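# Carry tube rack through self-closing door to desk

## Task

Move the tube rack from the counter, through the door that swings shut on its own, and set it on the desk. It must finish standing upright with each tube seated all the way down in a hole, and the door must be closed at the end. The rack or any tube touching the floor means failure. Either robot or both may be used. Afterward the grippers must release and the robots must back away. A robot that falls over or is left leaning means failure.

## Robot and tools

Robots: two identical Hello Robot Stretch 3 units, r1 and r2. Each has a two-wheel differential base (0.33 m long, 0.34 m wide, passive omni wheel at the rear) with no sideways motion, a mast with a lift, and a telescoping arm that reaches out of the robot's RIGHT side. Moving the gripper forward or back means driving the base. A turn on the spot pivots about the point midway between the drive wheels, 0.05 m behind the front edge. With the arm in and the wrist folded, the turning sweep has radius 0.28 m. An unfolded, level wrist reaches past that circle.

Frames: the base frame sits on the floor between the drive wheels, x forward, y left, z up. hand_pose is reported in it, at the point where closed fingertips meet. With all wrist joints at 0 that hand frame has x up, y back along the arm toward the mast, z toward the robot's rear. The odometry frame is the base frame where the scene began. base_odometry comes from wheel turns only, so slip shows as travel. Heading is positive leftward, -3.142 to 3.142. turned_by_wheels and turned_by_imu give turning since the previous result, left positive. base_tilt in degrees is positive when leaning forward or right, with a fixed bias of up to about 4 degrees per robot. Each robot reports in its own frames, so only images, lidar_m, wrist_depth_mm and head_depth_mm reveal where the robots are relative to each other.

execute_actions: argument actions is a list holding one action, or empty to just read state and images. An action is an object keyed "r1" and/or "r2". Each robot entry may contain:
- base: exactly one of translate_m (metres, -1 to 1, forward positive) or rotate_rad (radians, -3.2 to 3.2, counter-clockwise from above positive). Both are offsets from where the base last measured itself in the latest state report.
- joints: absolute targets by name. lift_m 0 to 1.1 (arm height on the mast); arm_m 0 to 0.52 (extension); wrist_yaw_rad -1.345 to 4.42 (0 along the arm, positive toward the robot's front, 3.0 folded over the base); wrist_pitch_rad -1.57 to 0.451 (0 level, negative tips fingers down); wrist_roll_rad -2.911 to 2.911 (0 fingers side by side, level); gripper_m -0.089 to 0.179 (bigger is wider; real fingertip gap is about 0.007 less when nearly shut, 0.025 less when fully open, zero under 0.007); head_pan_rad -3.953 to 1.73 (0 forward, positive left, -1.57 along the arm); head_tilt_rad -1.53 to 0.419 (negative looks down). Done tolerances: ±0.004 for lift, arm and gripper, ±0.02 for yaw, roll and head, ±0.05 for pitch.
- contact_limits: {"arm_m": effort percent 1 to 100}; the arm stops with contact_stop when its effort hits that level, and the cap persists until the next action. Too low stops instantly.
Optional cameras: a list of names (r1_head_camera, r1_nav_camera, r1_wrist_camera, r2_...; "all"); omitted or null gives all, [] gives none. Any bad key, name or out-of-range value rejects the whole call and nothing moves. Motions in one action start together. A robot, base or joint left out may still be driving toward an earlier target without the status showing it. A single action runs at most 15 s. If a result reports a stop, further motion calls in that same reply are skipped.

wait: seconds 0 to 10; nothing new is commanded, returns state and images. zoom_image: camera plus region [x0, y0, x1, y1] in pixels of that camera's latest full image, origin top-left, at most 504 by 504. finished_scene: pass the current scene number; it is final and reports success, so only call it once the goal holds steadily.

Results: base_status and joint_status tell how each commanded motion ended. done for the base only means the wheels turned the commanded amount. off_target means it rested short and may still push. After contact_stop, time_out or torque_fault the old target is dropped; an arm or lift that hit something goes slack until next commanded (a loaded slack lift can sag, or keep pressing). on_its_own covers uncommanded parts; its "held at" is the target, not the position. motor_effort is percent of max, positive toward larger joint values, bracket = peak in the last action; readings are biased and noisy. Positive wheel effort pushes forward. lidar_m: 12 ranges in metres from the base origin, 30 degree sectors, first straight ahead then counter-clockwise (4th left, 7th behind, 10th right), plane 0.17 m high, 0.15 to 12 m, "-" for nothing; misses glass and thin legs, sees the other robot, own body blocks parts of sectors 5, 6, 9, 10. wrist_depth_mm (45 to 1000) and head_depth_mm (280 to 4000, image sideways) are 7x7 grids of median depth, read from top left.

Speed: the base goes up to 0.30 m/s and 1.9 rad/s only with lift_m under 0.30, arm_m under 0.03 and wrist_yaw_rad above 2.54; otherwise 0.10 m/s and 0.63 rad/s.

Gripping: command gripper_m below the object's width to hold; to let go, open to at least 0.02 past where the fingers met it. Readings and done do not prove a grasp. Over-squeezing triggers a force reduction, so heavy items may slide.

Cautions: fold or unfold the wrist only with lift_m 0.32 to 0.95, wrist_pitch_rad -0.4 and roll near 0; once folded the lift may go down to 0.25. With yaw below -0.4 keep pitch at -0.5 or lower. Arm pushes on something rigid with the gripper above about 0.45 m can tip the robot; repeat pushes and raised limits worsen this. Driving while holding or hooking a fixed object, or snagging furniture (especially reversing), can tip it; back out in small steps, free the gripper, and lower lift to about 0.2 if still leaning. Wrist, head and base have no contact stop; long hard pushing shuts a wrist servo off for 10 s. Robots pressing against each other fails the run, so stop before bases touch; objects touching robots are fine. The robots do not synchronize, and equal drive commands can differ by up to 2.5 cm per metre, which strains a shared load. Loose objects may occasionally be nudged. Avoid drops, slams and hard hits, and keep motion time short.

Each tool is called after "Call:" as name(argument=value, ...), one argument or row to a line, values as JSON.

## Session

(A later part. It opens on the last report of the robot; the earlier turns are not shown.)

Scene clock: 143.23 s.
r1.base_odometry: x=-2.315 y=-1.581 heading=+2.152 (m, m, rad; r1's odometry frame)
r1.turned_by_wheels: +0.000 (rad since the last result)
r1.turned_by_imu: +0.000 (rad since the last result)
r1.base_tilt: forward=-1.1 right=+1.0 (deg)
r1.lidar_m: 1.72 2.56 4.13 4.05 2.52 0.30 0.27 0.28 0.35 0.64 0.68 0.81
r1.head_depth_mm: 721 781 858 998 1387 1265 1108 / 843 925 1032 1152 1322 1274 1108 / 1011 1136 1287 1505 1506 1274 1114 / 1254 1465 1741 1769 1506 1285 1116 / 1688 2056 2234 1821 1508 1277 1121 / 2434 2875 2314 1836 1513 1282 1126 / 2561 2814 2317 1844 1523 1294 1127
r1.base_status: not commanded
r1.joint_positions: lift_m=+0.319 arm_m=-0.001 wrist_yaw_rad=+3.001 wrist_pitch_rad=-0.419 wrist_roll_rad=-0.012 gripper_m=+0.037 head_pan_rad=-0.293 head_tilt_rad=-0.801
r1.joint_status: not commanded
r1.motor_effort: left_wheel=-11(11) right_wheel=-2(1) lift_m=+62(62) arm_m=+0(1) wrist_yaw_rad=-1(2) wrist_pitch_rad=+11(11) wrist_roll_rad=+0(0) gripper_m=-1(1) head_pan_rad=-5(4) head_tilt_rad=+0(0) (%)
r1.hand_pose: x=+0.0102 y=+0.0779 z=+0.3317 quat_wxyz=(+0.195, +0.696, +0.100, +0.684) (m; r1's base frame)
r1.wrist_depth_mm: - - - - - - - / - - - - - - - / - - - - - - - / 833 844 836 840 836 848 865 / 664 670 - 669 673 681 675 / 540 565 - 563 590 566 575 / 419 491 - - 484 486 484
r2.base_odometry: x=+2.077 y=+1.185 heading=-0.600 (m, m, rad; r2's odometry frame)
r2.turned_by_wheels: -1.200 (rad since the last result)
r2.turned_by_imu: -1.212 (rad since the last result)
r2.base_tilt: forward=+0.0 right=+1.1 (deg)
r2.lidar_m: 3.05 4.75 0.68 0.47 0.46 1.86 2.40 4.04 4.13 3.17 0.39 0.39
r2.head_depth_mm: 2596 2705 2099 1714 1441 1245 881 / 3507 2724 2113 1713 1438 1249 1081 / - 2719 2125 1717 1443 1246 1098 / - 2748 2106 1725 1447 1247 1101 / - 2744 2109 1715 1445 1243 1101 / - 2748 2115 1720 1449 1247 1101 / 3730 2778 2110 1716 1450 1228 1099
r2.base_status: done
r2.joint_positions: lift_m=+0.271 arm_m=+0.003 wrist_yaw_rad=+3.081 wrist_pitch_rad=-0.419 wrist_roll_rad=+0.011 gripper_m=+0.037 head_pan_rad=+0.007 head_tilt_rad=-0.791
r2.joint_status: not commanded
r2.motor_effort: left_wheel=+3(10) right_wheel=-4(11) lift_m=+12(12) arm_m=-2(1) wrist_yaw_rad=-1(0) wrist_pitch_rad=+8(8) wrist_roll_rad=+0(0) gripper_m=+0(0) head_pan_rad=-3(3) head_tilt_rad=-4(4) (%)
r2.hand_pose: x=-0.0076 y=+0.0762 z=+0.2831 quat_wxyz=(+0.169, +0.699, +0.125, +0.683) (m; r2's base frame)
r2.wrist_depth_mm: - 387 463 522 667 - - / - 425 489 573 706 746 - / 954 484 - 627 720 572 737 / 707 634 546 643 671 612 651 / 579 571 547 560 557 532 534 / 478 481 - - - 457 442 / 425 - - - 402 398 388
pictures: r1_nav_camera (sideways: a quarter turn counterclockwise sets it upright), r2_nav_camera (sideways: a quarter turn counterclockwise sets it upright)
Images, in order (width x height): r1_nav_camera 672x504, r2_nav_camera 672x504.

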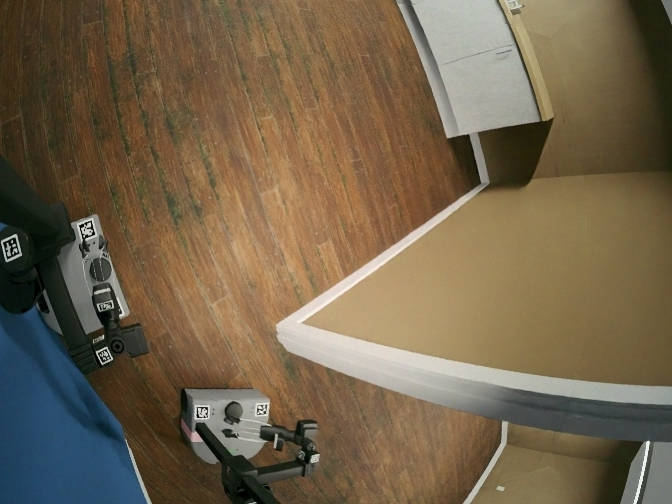

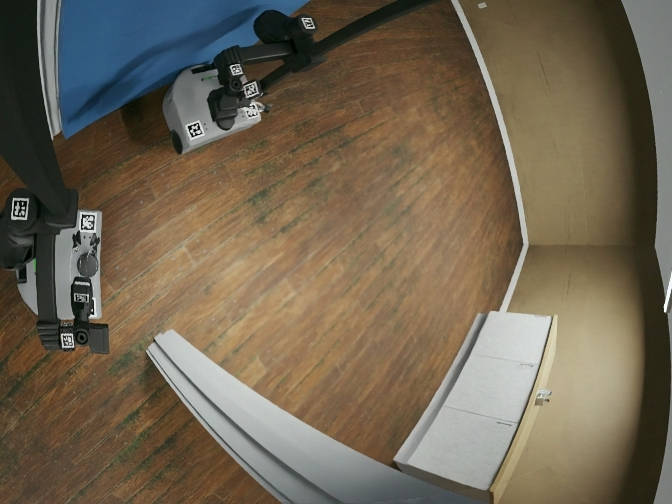

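Call:
execute_actions(
  actions=[
    {"r2":{"base":{"rotate_rad":0.15}}},
  ],
  cameras=[],
)

Call:
execute_actions(
  actions=[
    {"r2":{"base":{"translate_m":0.75}}},
  ],
  cameras=[],
)

Call:
execute_actions(
  actions=[
    {"r2":{"base":{"rotate_rad":-0.55},"joints":{"head_tilt_rad":-0.3}}},
  ],
  cameras=[],
)

Call:
execute_actions(
  actions=[
    {"r2":{"base":{"translate_m":1}}},
  ],
  cameras=["r2_head_camera"],
)

Scene clock: 154.77 s.
r1.base_odometry: x=-2.315 y=-1.581 heading=+2.152 (m, m, rad; r1's odometry frame)
r1.turned_by_wheels: +0.000 (rad since the last result)
r1.turned_by_imu: +0.001 (rad since the last result)
r1.base_tilt: forward=-1.1 right=+1.0 (deg)
r1.lidar_m: 1.71 2.57 4.14 4.05 2.52 0.30 0.28 0.28 0.35 0.67 0.67 0.80
r1.head_depth_mm: 722 779 860 993 1403 1278 1107 / 841 931 1031 1150 1334 1285 1110 / 1010 1135 1298 1502 1497 1269 1118 / 1269 1472 1730 1765 1498 1285 1121 / 1686 2022 2209 1822 1508 1284 1116 / 2481 2876 2321 1834 1514 1292 1119 / 2525 2801 2364 1848 1510 1300 1130
r1.base_status: not commanded
r1.joint_positions: lift_m=+0.319 arm_m=-0.001 wrist_yaw_rad=+3.001 wrist_pitch_rad=-0.419 wrist_roll_rad=-0.012 gripper_m=+0.037 head_pan_rad=-0.293 head_tilt_rad=-0.801
r1.joint_status: not commanded
r1.motor_effort: left_wheel=-11(11) right_wheel=-2(2) lift_m=+62(62) arm_m=+0(0) wrist_yaw_rad=-1(0) wrist_pitch_rad=+11(11) wrist_roll_rad=+0(1) gripper_m=+0(0) head_pan_rad=-4(5) head_tilt_rad=+0(0) (%)
r1.hand_pose: x=+0.0102 y=+0.0779 z=+0.3317 quat_wxyz=(+0.195, +0.696, +0.100, +0.684) (m; r1's base frame)
r1.wrist_depth_mm: - - - - - - - / - - - - - - - / - - - - - - - / 829 823 830 838 855 842 861 / 671 670 - 672 676 677 685 / 541 559 - 564 587 562 566 / 416 498 - - 483 485 488
r2.base_odometry: x=+2.077 y=+1.185 heading=-0.450 (m, m, rad; r2's odometry frame)
r2.turned_by_wheels: +0.150 (rad since the last result)
r2.turned_by_imu: +0.152 (rad since the last result)
r2.base_tilt: forward=+0.1 right=+1.0 (deg)
r2.lidar_m: 4.49 0.68 0.60 0.46 0.47 1.94 2.79 4.04 3.95 2.59 0.39 2.48
r2.head_depth_mm: 3663 2709 2102 1704 1439 1243 982 / - 2718 2122 1719 1443 1248 1099 / - 2732 2123 1710 1452 1246 1100 / - 2732 2113 1710 1442 1250 1097 / - 2730 2105 1712 1446 1253 1098 / 3814 2739 2110 1719 1453 1250 1098 / 3694 2723 2109 1711 1283 1117 1100
r2.base_status: done
r2.joint_positions: lift_m=+0.271 arm_m=+0.003 wrist_yaw_rad=+3.081 wrist_pitch_rad=-0.419 wrist_roll_rad=+0.011 gripper_m=+0.037 head_pan_rad=+0.007 head_tilt_rad=-0.791
r2.joint_status: not commanded
r2.motor_effort: left_wheel=-3(8) right_wheel=+3(10) lift_m=+12(13) arm_m=-1(0) wrist_yaw_rad=+0(1) wrist_pitch_rad=+8(9) wrist_roll_rad=+0(0) gripper_m=+0(1) head_pan_rad=-3(3) head_tilt_rad=-4(5) (%)
r2.hand_pose: x=-0.0076 y=+0.0762 z=+0.2831 quat_wxyz=(+0.169, +0.699, +0.125, +0.683) (m; r2's base frame)
r2.wrist_depth_mm: - - 437 468 551 681 - / - - 488 520 625 715 669 / 952 936 - 561 699 590 519 / 714 690 627 622 668 610 555 / 570 573 550 559 558 551 534 / 471 483 - - - 452 445 / 422 - - - 399 389 390
pictures: none
No camera images: the call's "cameras" was empty. Leave "cameras" out to get every camera's image.

Scene clock: 159.13 s.
r1.base_odometry: x=-2.315 y=-1.581 heading=+2.152 (m, m, rad; r1's odometry frame)
r1.turned_by_wheels: +0.000 (rad since the last result)
r1.turned_by_imu: +0.001 (rad since the last result)
r1.base_tilt: forward=-1.1 right=+1.0 (deg)
r1.lidar_m: 0.34 2.57 4.16 4.03 2.52 0.30 0.28 0.28 0.35 4.69 0.89 0.80
r1.head_depth_mm: 723 781 858 994 1393 1273 1108 / 842 933 1035 1153 1329 1270 1112 / 1009 1144 1291 1511 1485 1216 1094 / 1270 1458 1744 1760 1471 746 1018 / 1659 2037 2217 1817 1006 725 1009 / 2459 2843 2301 424 503 1261 1103 / 2533 305 328 1690 1523 1291 1124
r1.base_status: not commanded
r1.joint_positions: lift_m=+0.319 arm_m=-0.001 wrist_yaw_rad=+3.001 wrist_pitch_rad=-0.419 wrist_roll_rad=-0.012 gripper_m=+0.037 head_pan_rad=-0.293 head_tilt_rad=-0.801
r1.joint_status: not commanded
r1.motor_effort: left_wheel=-11(11) right_wheel=-2(1) lift_m=+62(62) arm_m=+0(0) wrist_yaw_rad=-1(2) wrist_pitch_rad=+11(10) wrist_roll_rad=-1(0) gripper_m=-1(1) head_pan_rad=-5(5) head_tilt_rad=+0(0) (%)
r1.hand_pose: x=+0.0102 y=+0.0779 z=+0.3317 quat_wxyz=(+0.195, +0.696, +0.100, +0.684) (m; r1's base frame)
r1.wrist_depth_mm: - - - - - - - / - - - - - - - / - - - - - - - / 828 850 843 840 858 848 849 / 665 676 - 670 669 683 683 / 538 558 - 565 588 565 570 / 417 497 - - 483 486 457
r2.base_odometry: x=+2.753 y=+0.858 heading=-0.451 (m, m, rad; r2's odometry frame)
r2.turned_by_wheels: +0.000 (rad since the last result)
r2.turned_by_imu: +0.003 (rad since the last result)
r2.base_tilt: forward=+0.0 right=+1.0 (deg)
r2.lidar_m: 4.01 4.09 2.88 0.58 0.80 0.83 3.33 0.54 0.58 0.84 2.02 2.13
r2.head_depth_mm: 3382 2740 2094 1716 1431 1249 1097 / 3695 2731 2098 1713 1439 1241 1098 / 3643 2746 2103 1707 1448 1243 1096 / 3541 2717 2105 1709 1440 1248 1101 / 3512 2738 2111 1709 1442 1247 1098 / 3353 2731 2097 1726 1447 1249 1100 / 3324 2751 2116 1712 1450 1246 1099
r2.base_status: done
r2.joint_positions: lift_m=+0.271 arm_m=+0.003 wrist_yaw_rad=+3.081 wrist_pitch_rad=-0.419 wrist_roll_rad=+0.011 gripper_m=+0.037 head_pan_rad=+0.007 head_tilt_rad=-0.791
r2.joint_status: not commanded
r2.motor_effort: left_wheel=-3(8) right_wheel=+3(13) lift_m=+12(13) arm_m=-1(1) wrist_yaw_rad=+0(0) wrist_pitch_rad=+9(8) wrist_roll_rad=+0(0) gripper_m=-1(0) head_pan_rad=-3(2) head_tilt_rad=-4(4) (%)
r2.hand_pose: x=-0.0076 y=+0.0762 z=+0.2831 quat_wxyz=(+0.169, +0.699, +0.125, +0.683) (m; r2's base frame)
r2.wrist_depth_mm: 565 621 544 - - - - / 611 664 578 - - - - / 647 549 - 875 858 854 843 / 671 491 557 665 674 666 637 / 565 544 539 558 557 535 531 / 481 503 - - - 454 451 / 419 - - - 398 394 390
pictures: none
No camera images: the call's "cameras" was empty. Leave "cameras" out to get every camera's image.

Scene clock: 160.57 s.
r1.base_odometry: x=-2.315 y=-1.581 heading=+2.152 (m, m, rad; r1's odometry frame)
r1.turned_by_wheels: +0.000 (rad since the last result)
r1.turned_by_imu: +0.000 (rad since the last result)
r1.base_tilt: forward=-1.2 right=+1.0 (deg)
r1.lidar_m: 0.37 0.37 4.13 4.05 2.52 0.30 0.28 0.28 0.35 4.68 0.89 0.81
r1.head_depth_mm: 720 778 861 991 1379 1268 1109 / 847 927 1027 1156 1338 1266 1112 / 1007 1139 1293 1512 1489 1282 1080 / 1261 1467 1731 1763 1508 1098 959 / 1680 2047 2225 1832 1474 796 725 / 2461 2798 2306 1839 1535 726 1058 / 2502 2786 2327 1854 523 1243 1120
r1.base_status: not commanded
r1.joint_positions: lift_m=+0.319 arm_m=-0.001 wrist_yaw_rad=+3.001 wrist_pitch_rad=-0.419 wrist_roll_rad=-0.012 gripper_m=+0.037 head_pan_rad=-0.293 head_tilt_rad=-0.801
r1.joint_status: not commanded
r1.motor_effort: left_wheel=-11(11) right_wheel=-2(2) lift_m=+62(62) arm_m=+0(0) wrist_yaw_rad=-1(0) wrist_pitch_rad=+11(11) wrist_roll_rad=+0(0) gripper_m=+0(1) head_pan_rad=-4(3) head_tilt_rad=+0(0) (%)
r1.hand_pose: x=+0.0102 y=+0.0779 z=+0.3317 quat_wxyz=(+0.195, +0.696, +0.100, +0.684) (m; r1's base frame)
r1.wrist_depth_mm: - - - - - - - / - - - - - - - / - - - - - - - / 836 833 833 836 859 844 854 / 674 676 - 679 678 679 682 / 542 559 - 561 587 571 547 / 419 490 - - 487 485 409
r2.base_odometry: x=+2.753 y=+0.858 heading=-1.000 (m, m, rad; r2's odometry frame)
r2.turned_by_wheels: -0.550 (rad since the last result)
r2.turned_by_imu: -0.555 (rad since the last result)
r2.base_tilt: forward=+0.1 right=+0.9 (deg)
r2.lidar_m: 2.11 3.89 4.10 2.95 0.58 0.48 0.82 3.22 0.54 0.58 0.81 2.02
r2.head_depth_mm: 2236 2342 2388 2001 2095 1775 1405 / 2380 2507 2553 2132 2240 1772 1402 / 2560 2687 2663 2312 2361 1767 1393 / 2727 2907 2617 2533 2373 1760 1391 / 2951 3152 3312 3361 2367 1764 1387 / 3243 3427 3696 3600 2323 1744 1380 / 3528 3829 - 3606 2324 1736 1374
r2.base_status: done
r2.joint_positions: lift_m=+0.271 arm_m=+0.003 wrist_yaw_rad=+3.081 wrist_pitch_rad=-0.419 wrist_roll_rad=+0.011 gripper_m=+0.037 head_pan_rad=+0.007 head_tilt_rad=-0.310
r2.joint_status: all done
r2.motor_effort: left_wheel=+2(10) right_wheel=-4(12) lift_m=+13(12) arm_m=+0(1) wrist_yaw_rad=+0(1) wrist_pitch_rad=+9(8) wrist_roll_rad=+0(0) gripper_m=+0(0) head_pan_rad=-3(3) head_tilt_rad=+5(35) (%)
r2.hand_pose: x=-0.0076 y=+0.0762 z=+0.2831 quat_wxyz=(+0.169, +0.699, +0.125, +0.683) (m; r2's base frame)
r2.wrist_depth_mm: 604 - - - - - - / 521 - - - - - - / 507 872 - 876 883 856 852 / 434 482 692 677 669 666 642 / 415 529 556 561 567 537 540 / 439 482 - - - 457 460 / 420 - - - 394 397 390
pictures: none
No camera images: the call's "cameras" was empty. Leave "cameras" out to get every camera's image.

Scene clock: 165.57 s.
r1.base_odometry: x=-2.315 y=-1.581 heading=+2.152 (m, m, rad; r1's odometry frame)
r1.turned_by_wheels: +0.000 (rad since the last result)
r1.turned_by_imu: +0.001 (rad since the last result)
r1.base_tilt: forward=-1.1 right=+1.0 (deg)
r1.lidar_m: 1.72 1.35 4.13 4.06 2.52 0.30 0.28 0.28 0.35 4.69 0.89 0.81
r1.head_depth_mm: 720 778 862 990 1391 1261 1101 / 843 930 1024 1155 1325 1276 1109 / 1004 1135 1295 1496 1484 1271 1107 / 1267 1453 1744 1765 1509 1281 1115 / 1684 2065 2218 1812 1504 1286 1118 / 2470 2863 2341 1835 1510 1286 1126 / 2541 2804 2313 1861 1525 1295 1123
r1.base_status: not commanded
r1.joint_positions: lift_m=+0.319 arm_m=-0.001 wrist_yaw_rad=+3.001 wrist_pitch_rad=-0.419 wrist_roll_rad=-0.012 gripper_m=+0.037 head_pan_rad=-0.293 head_tilt_rad=-0.801
r1.joint_status: not commanded
r1.motor_effort: left_wheel=-11(11) right_wheel=-2(1) lift_m=+62(62) arm_m=+0(0) wrist_yaw_rad=-1(1) wrist_pitch_rad=+11(11) wrist_roll_rad=+0(0) gripper_m=+0(0) head_pan_rad=-4(4) head_tilt_rad=+0(0) (%)
r1.hand_pose: x=+0.0102 y=+0.0779 z=+0.3317 quat_wxyz=(+0.195, +0.696, +0.100, +0.684) (m; r1's base frame)
r1.wrist_depth_mm: - - - - - - - / - - - - - - - / - - - - - - - / 829 835 827 834 853 850 864 / 675 673 - 683 680 672 684 / 545 562 - 562 588 571 570 / 419 494 - - 483 488 485
r2.base_odometry: x=+3.293 y=+0.016 heading=-1.000 (m, m, rad; r2's odometry frame)
r2.turned_by_wheels: +0.000 (rad since the last result)
r2.turned_by_imu: +0.004 (rad since the last result)
r2.base_tilt: forward=+0.0 right=+1.0 (deg)
r2.lidar_m: 1.22 2.65 3.56 3.74 3.12 1.45 1.42 1.11 1.08 1.14 1.20 1.17
r2.head_depth_mm: 1512 1589 1676 1174 1205 1283 1364 / 1618 1703 1771 1266 1303 1391 1410 / 1731 1836 1910 1373 1425 1548 1394 / 1865 1964 2046 1469 1554 1660 1401 / 2013 2134 2281 1585 1725 1761 1390 / 2192 2356 2548 2761 2357 1735 1384 / 2422 2597 2831 3057 2343 1747 1378
r2.base_status: done
r2.joint_positions: lift_m=+0.271 arm_m=+0.003 wrist_yaw_rad=+3.081 wrist_pitch_rad=-0.419 wrist_roll_rad=+0.011 gripper_m=+0.037 head_pan_rad=+0.007 head_tilt_rad=-0.309
r2.joint_status: not commanded
r2.motor_effort: left_wheel=+2(12) right_wheel=-4(8) lift_m=+12(12) arm_m=-1(1) wrist_yaw_rad=+0(0) wrist_pitch_rad=+9(9) wrist_roll_rad=+0(0) gripper_m=+0(0) head_pan_rad=-3(2) head_tilt_rad=+5(6) (%)
r2.hand_pose: x=-0.0076 y=+0.0762 z=+0.2831 quat_wxyz=(+0.169, +0.699, +0.125, +0.683) (m; r2's base frame)
r2.wrist_depth_mm: - - - - - - - / - - - - - - - / 932 925 - 870 886 854 842 / 717 699 678 678 662 660 654 / 568 558 548 556 565 535 538 / 475 493 - - - 454 449 / 424 - - - 398 392 389
pictures: r2_head_camera (sideways: a quarter turn clockwise sets it upright)
Images, in order (width x height): r2_head_camera 896x504.

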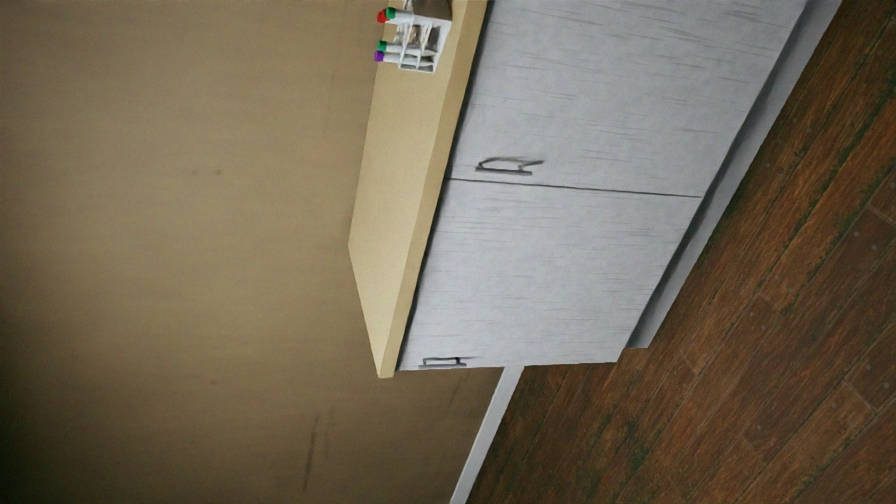

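Call:
execute_actions(
  actions=[
    {"r2":{"base":{"translate_m":0.66}}},
  ],
  cameras=[],
)

Call:
execute_actions(
  actions=[
    {"r2":{"base":{"rotate_rad":1.0},"joints":{"lift_m":0.6,"head_pan_rad":-1.57,"head_tilt_rad":-0.5}}},
  ],
  cameras=["r2_head_camera"],
)

Call:
execute_actions(
  actions=[
    {"r2":{"joints":{"lift_m":0.92,"wrist_yaw_rad":0,"wrist_pitch_rad":-0.2,"gripper_m":0.179}}},
  ],
  cameras=["r2_head_camera","r2_wrist_camera"],
)

Scene clock: 178.17 s.
r1.base_odometry: x=-2.315 y=-1.581 heading=+2.152 (m, m, rad; r1's odometry frame)
r1.turned_by_wheels: +0.000 (rad since the last result)
r1.turned_by_imu: +0.001 (rad since the last result)
r1.base_tilt: forward=-1.1 right=+0.9 (deg)
r1.lidar_m: 1.71 2.00 4.15 4.04 2.53 0.30 0.28 0.28 0.35 4.71 0.89 0.81
r1.head_depth_mm: 720 781 860 995 1386 1273 1107 / 840 927 1035 1147 1324 1278 1117 / 1011 1138 1293 1496 1490 1278 1113 / 1264 1456 1736 1762 1496 1277 1119 / 1691 2059 2224 1824 1520 1295 1124 / 2491 2868 2299 1831 1502 1285 1123 / 2511 2792 2339 1818 1521 1295 1124
r1.base_status: not commanded
r1.joint_positions: lift_m=+0.319 arm_m=-0.001 wrist_yaw_rad=+3.001 wrist_pitch_rad=-0.419 wrist_roll_rad=-0.012 gripper_m=+0.037 head_pan_rad=-0.293 head_tilt_rad=-0.801
r1.joint_status: not commanded
r1.motor_effort: left_wheel=-11(11) right_wheel=-2(2) lift_m=+62(62) arm_m=+0(0) wrist_yaw_rad=-2(2) wrist_pitch_rad=+11(11) wrist_roll_rad=+0(1) gripper_m=+0(0) head_pan_rad=-4(3) head_tilt_rad=+0(1) (%)
r1.hand_pose: x=+0.0102 y=+0.0779 z=+0.3317 quat_wxyz=(+0.195, +0.696, +0.100, +0.684) (m; r1's base frame)
r1.wrist_depth_mm: - - - - - - - / - - - - - - - / - - - - - - - / 840 831 850 846 846 861 858 / 663 670 - 670 683 679 683 / 544 561 - 569 588 564 567 / 420 497 - - 486 483 482
r2.base_odometry: x=+3.649 y=-0.539 heading=-1.000 (m, m, rad; r2's odometry frame)
r2.turned_by_wheels: +0.000 (rad since the last result)
r2.turned_by_imu: +0.003 (rad since the last result)
r2.base_tilt: forward=+0.0 right=+1.0 (deg)
r2.lidar_m: 0.63 0.89 3.20 3.38 3.69 2.29 1.94 1.48 1.44 0.83 0.62 0.60
r2.head_depth_mm: 1033 1081 1140 1156 747 634 686 / 1107 1158 1223 1167 742 700 751 / 1188 1249 1323 1158 738 767 831 / 1274 1357 1441 1145 800 844 924 / 1382 1473 1576 1137 862 949 1045 / 1502 1615 1737 1126 975 1075 1214 / 1656 1791 1949 2068 2031 1670 1377
r2.base_status: done
r2.joint_positions: lift_m=+0.271 arm_m=+0.003 wrist_yaw_rad=+3.081 wrist_pitch_rad=-0.419 wrist_roll_rad=+0.011 gripper_m=+0.037 head_pan_rad=+0.007 head_tilt_rad=-0.309
r2.joint_status: not commanded
r2.motor_effort: left_wheel=+2(11) right_wheel=-3(8) lift_m=+12(12) arm_m=-1(1) wrist_yaw_rad=+0(0) wrist_pitch_rad=+9(8) wrist_roll_rad=+0(0) gripper_m=+0(0) head_pan_rad=-3(1) head_tilt_rad=+5(5) (%)
r2.hand_pose: x=-0.0076 y=+0.0762 z=+0.2831 quat_wxyz=(+0.169, +0.699, +0.125, +0.683) (m; r2's base frame)
r2.wrist_depth_mm: - - - - - - - / - - - - - - - / 907 946 - 887 880 853 870 / 697 703 698 669 672 667 654 / 558 560 554 551 565 535 543 / 476 494 - - - 458 458 / 421 - - - 392 394 385
pictures: none
No camera images: the call's "cameras" was empty. Leave "cameras" out to get every camera's image.

Scene clock: 182.00 s.
r1.base_odometry: x=-2.315 y=-1.581 heading=+2.152 (m, m, rad; r1's odometry frame)
r1.turned_by_wheels: +0.000 (rad since the last result)
r1.turned_by_imu: +0.001 (rad since the last result)
r1.base_tilt: forward=-1.1 right=+1.0 (deg)
r1.lidar_m: 1.72 1.93 4.15 4.05 2.52 0.30 0.28 0.28 0.35 4.71 0.89 0.81
r1.head_depth_mm: 723 782 860 995 1384 1269 1106 / 845 928 1031 1149 1331 1267 1110 / 1004 1130 1290 1499 1505 1291 1113 / 1258 1465 1744 1777 1503 1283 1111 / 1675 2051 2209 1836 1505 1287 1117 / 2484 2848 2326 1831 1523 1289 1126 / 2566 2805 2326 1849 1525 1300 1128
r1.base_status: not commanded
r1.joint_positions: lift_m=+0.319 arm_m=-0.001 wrist_yaw_rad=+3.001 wrist_pitch_rad=-0.419 wrist_roll_rad=-0.012 gripper_m=+0.037 head_pan_rad=-0.293 head_tilt_rad=-0.801
r1.joint_status: not commanded
r1.motor_effort: left_wheel=-11(11) right_wheel=-2(1) lift_m=+62(62) arm_m=+0(0) wrist_yaw_rad=-2(2) wrist_pitch_rad=+10(11) wrist_roll_rad=+0(0) gripper_m=+0(0) head_pan_rad=-5(5) head_tilt_rad=+0(0) (%)
r1.hand_pose: x=+0.0102 y=+0.0779 z=+0.3317 quat_wxyz=(+0.195, +0.696, +0.100, +0.684) (m; r1's base frame)
r1.wrist_depth_mm: - - - - - - - / - - - - - - - / - - - - - - - / 830 826 841 837 835 855 852 / 669 667 - 674 680 678 683 / 540 562 - 562 584 569 568 / 418 491 - - 479 488 489
r2.base_odometry: x=+3.649 y=-0.539 heading=+0.000 (m, m, rad; r2's odometry frame)
r2.turned_by_wheels: +1.000 (rad since the last result)
r2.turned_by_imu: +1.011 (rad since the last result)
r2.base_tilt: forward=+0.0 right=+1.0 (deg)
r2.lidar_m: 3.20 3.33 3.69 2.29 2.28 1.50 1.44 0.88 0.63 0.60 0.62 0.84
r2.head_depth_mm: 965 1054 1114 766 712 823 973 / 977 1066 1129 764 719 832 987 / 981 1074 1138 692 727 840 1001 / 990 1086 1152 717 735 851 1016 / 998 1096 1156 755 744 863 1030 / 1005 1107 1147 753 753 875 1043 / 1015 1117 1143 749 758 884 1063
r2.base_status: done
r2.joint_positions: lift_m=+0.599 arm_m=+0.003 wrist_yaw_rad=+3.081 wrist_pitch_rad=-0.418 wrist_roll_rad=+0.011 gripper_m=+0.037 head_pan_rad=-1.563 head_tilt_rad=-0.494
r2.joint_status: all done
r2.motor_effort: left_wheel=-3(9) right_wheel=+3(11) lift_m=+34(35) arm_m=-1(2) wrist_yaw_rad=+0(0) wrist_pitch_rad=+8(8) wrist_roll_rad=+0(0) gripper_m=+0(0) head_pan_rad=-3(32) head_tilt_rad=-2(20) (%)
r2.hand_pose: x=-0.0076 y=+0.0762 z=+0.6121 quat_wxyz=(+0.169, +0.699, +0.125, +0.683) (m; r2's base frame)
r2.wrist_depth_mm: - - - - - - - / - - - - - - - / - - - - - - - / - - - - - - - / - - - - - - 987 / 851 817 843 830 788 824 798 / 764 729 706 719 690 715 713
pictures: r2_head_camera (sideways: a quarter turn clockwise sets it upright)
Images, in order (width x height): r2_head_camera 896x504.

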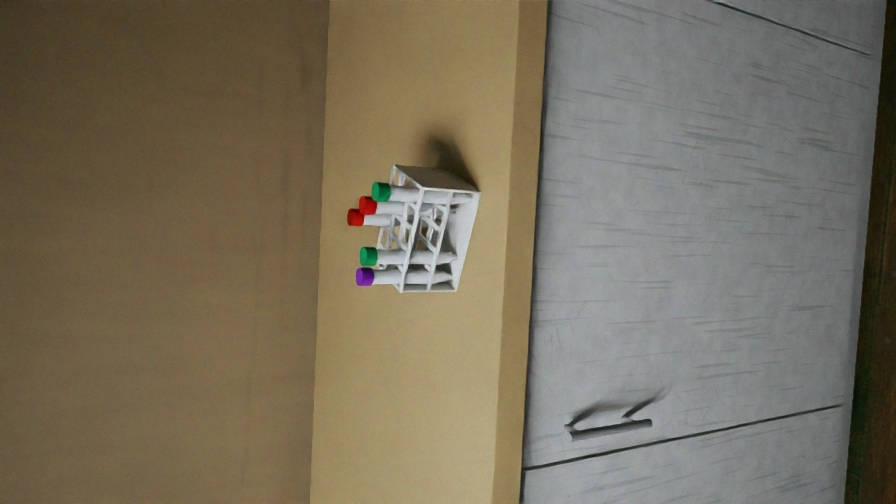

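Scene clock: 185.73 s.
r1.base_odometry: x=-2.315 y=-1.581 heading=+2.152 (m, m, rad; r1's odometry frame)
r1.turned_by_wheels: +0.000 (rad since the last result)
r1.turned_by_imu: +0.001 (rad since the last result)
r1.base_tilt: forward=-1.2 right=+1.0 (deg)
r1.lidar_m: 1.71 1.93 4.13 4.06 2.53 0.30 0.28 0.28 0.35 4.70 0.89 0.81
r1.head_depth_mm: 722 780 862 996 1391 1262 1109 / 842 924 1030 1148 1332 1278 1113 / 1013 1133 1293 1506 1495 1275 1119 / 1261 1453 1737 1760 1501 1282 1113 / 1686 2056 2219 1831 1511 1293 1121 / 2487 2854 2313 1824 1501 1284 1119 / 2559 2761 2339 1837 1512 1301 1125
r1.base_status: not commanded
r1.joint_positions: lift_m=+0.319 arm_m=-0.001 wrist_yaw_rad=+3.001 wrist_pitch_rad=-0.419 wrist_roll_rad=-0.012 gripper_m=+0.037 head_pan_rad=-0.293 head_tilt_rad=-0.801
r1.joint_status: not commanded
r1.motor_effort: left_wheel=-11(11) right_wheel=-2(1) lift_m=+62(62) arm_m=+0(0) wrist_yaw_rad=-1(2) wrist_pitch_rad=+11(11) wrist_roll_rad=+0(1) gripper_m=+0(0) head_pan_rad=-4(4) head_tilt_rad=+0(0) (%)
r1.hand_pose: x=+0.0102 y=+0.0779 z=+0.3317 quat_wxyz=(+0.195, +0.696, +0.100, +0.684) (m; r1's base frame)
r1.wrist_depth_mm: - - - - - - - / - - - - - - - / - - - - - - - / 840 834 844 842 848 856 846 / 661 674 - 672 680 681 677 / 549 563 - 570 585 565 569 / 419 491 - - 483 483 492
r2.base_odometry: x=+3.649 y=-0.539 heading=+0.000 (m, m, rad; r2's odometry frame)
r2.turned_by_wheels: +0.000 (rad since the last result)
r2.turned_by_imu: +0.000 (rad since the last result)
r2.base_tilt: forward=+0.0 right=+1.0 (deg)
r2.lidar_m: 3.20 3.32 3.68 2.28 2.29 1.50 1.45 0.87 0.63 0.60 0.62 0.84
r2.head_depth_mm: 967 1054 1116 763 697 - - / 970 1064 1127 763 713 827 - / 978 1077 1137 692 713 - - / 990 1087 1150 717 730 849 1020 / 1001 1098 1152 755 728 865 1029 / 1007 1102 1149 752 751 875 1048 / 1014 1118 1142 749 761 886 1065
r2.base_status: not commanded
r2.joint_positions: lift_m=+0.919 arm_m=+0.003 wrist_yaw_rad=+0.002 wrist_pitch_rad=-0.220 wrist_roll_rad=+0.011 gripper_m=+0.179 head_pan_rad=-1.563 head_tilt_rad=-0.494
r2.joint_status: all done
r2.motor_effort: left_wheel=-3(3) right_wheel=+3(3) lift_m=+34(34) arm_m=+0(1) wrist_yaw_rad=-1(3) wrist_pitch_rad=+9(12) wrist_roll_rad=+0(0) gripper_m=+1(97) head_pan_rad=-2(3) head_tilt_rad=-3(3) (%)
r2.hand_pose: x=-0.0211 y=-0.3926 z=+0.9787 quat_wxyz=(+0.699, +0.078, -0.706, -0.078) (m; r2's base frame)
r2.wrist_depth_mm: 862 833 827 835 821 828 802 / 906 899 882 865 888 871 881 / 695 666 580 435 624 619 596 / 417 409 401 397 387 384 379 / 409 380 410 410 407 411 410 / 446 448 447 442 447 439 - / 490 483 489 479 474 487 491
pictures: r2_head_camera (sideways: a quarter turn clockwise sets it upright), r2_wrist_camera
Images, in order (width x height): r2_head_camera 896x504, r2_wrist_camera 644x364.

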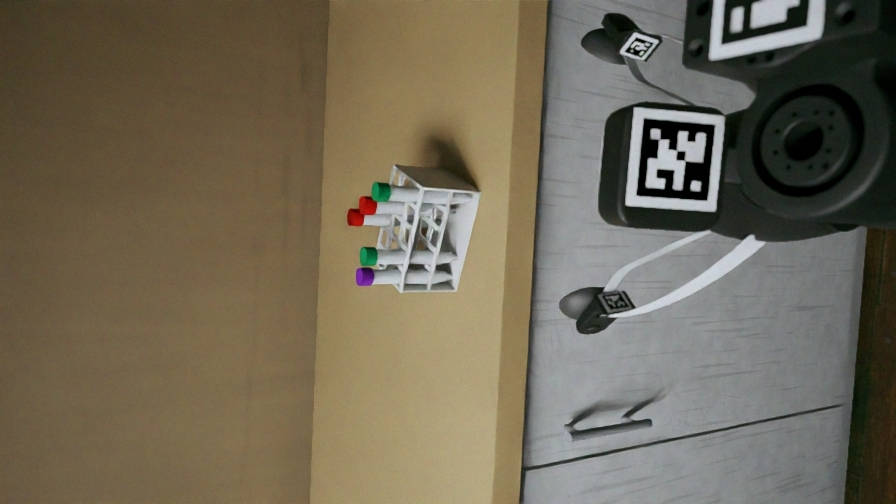

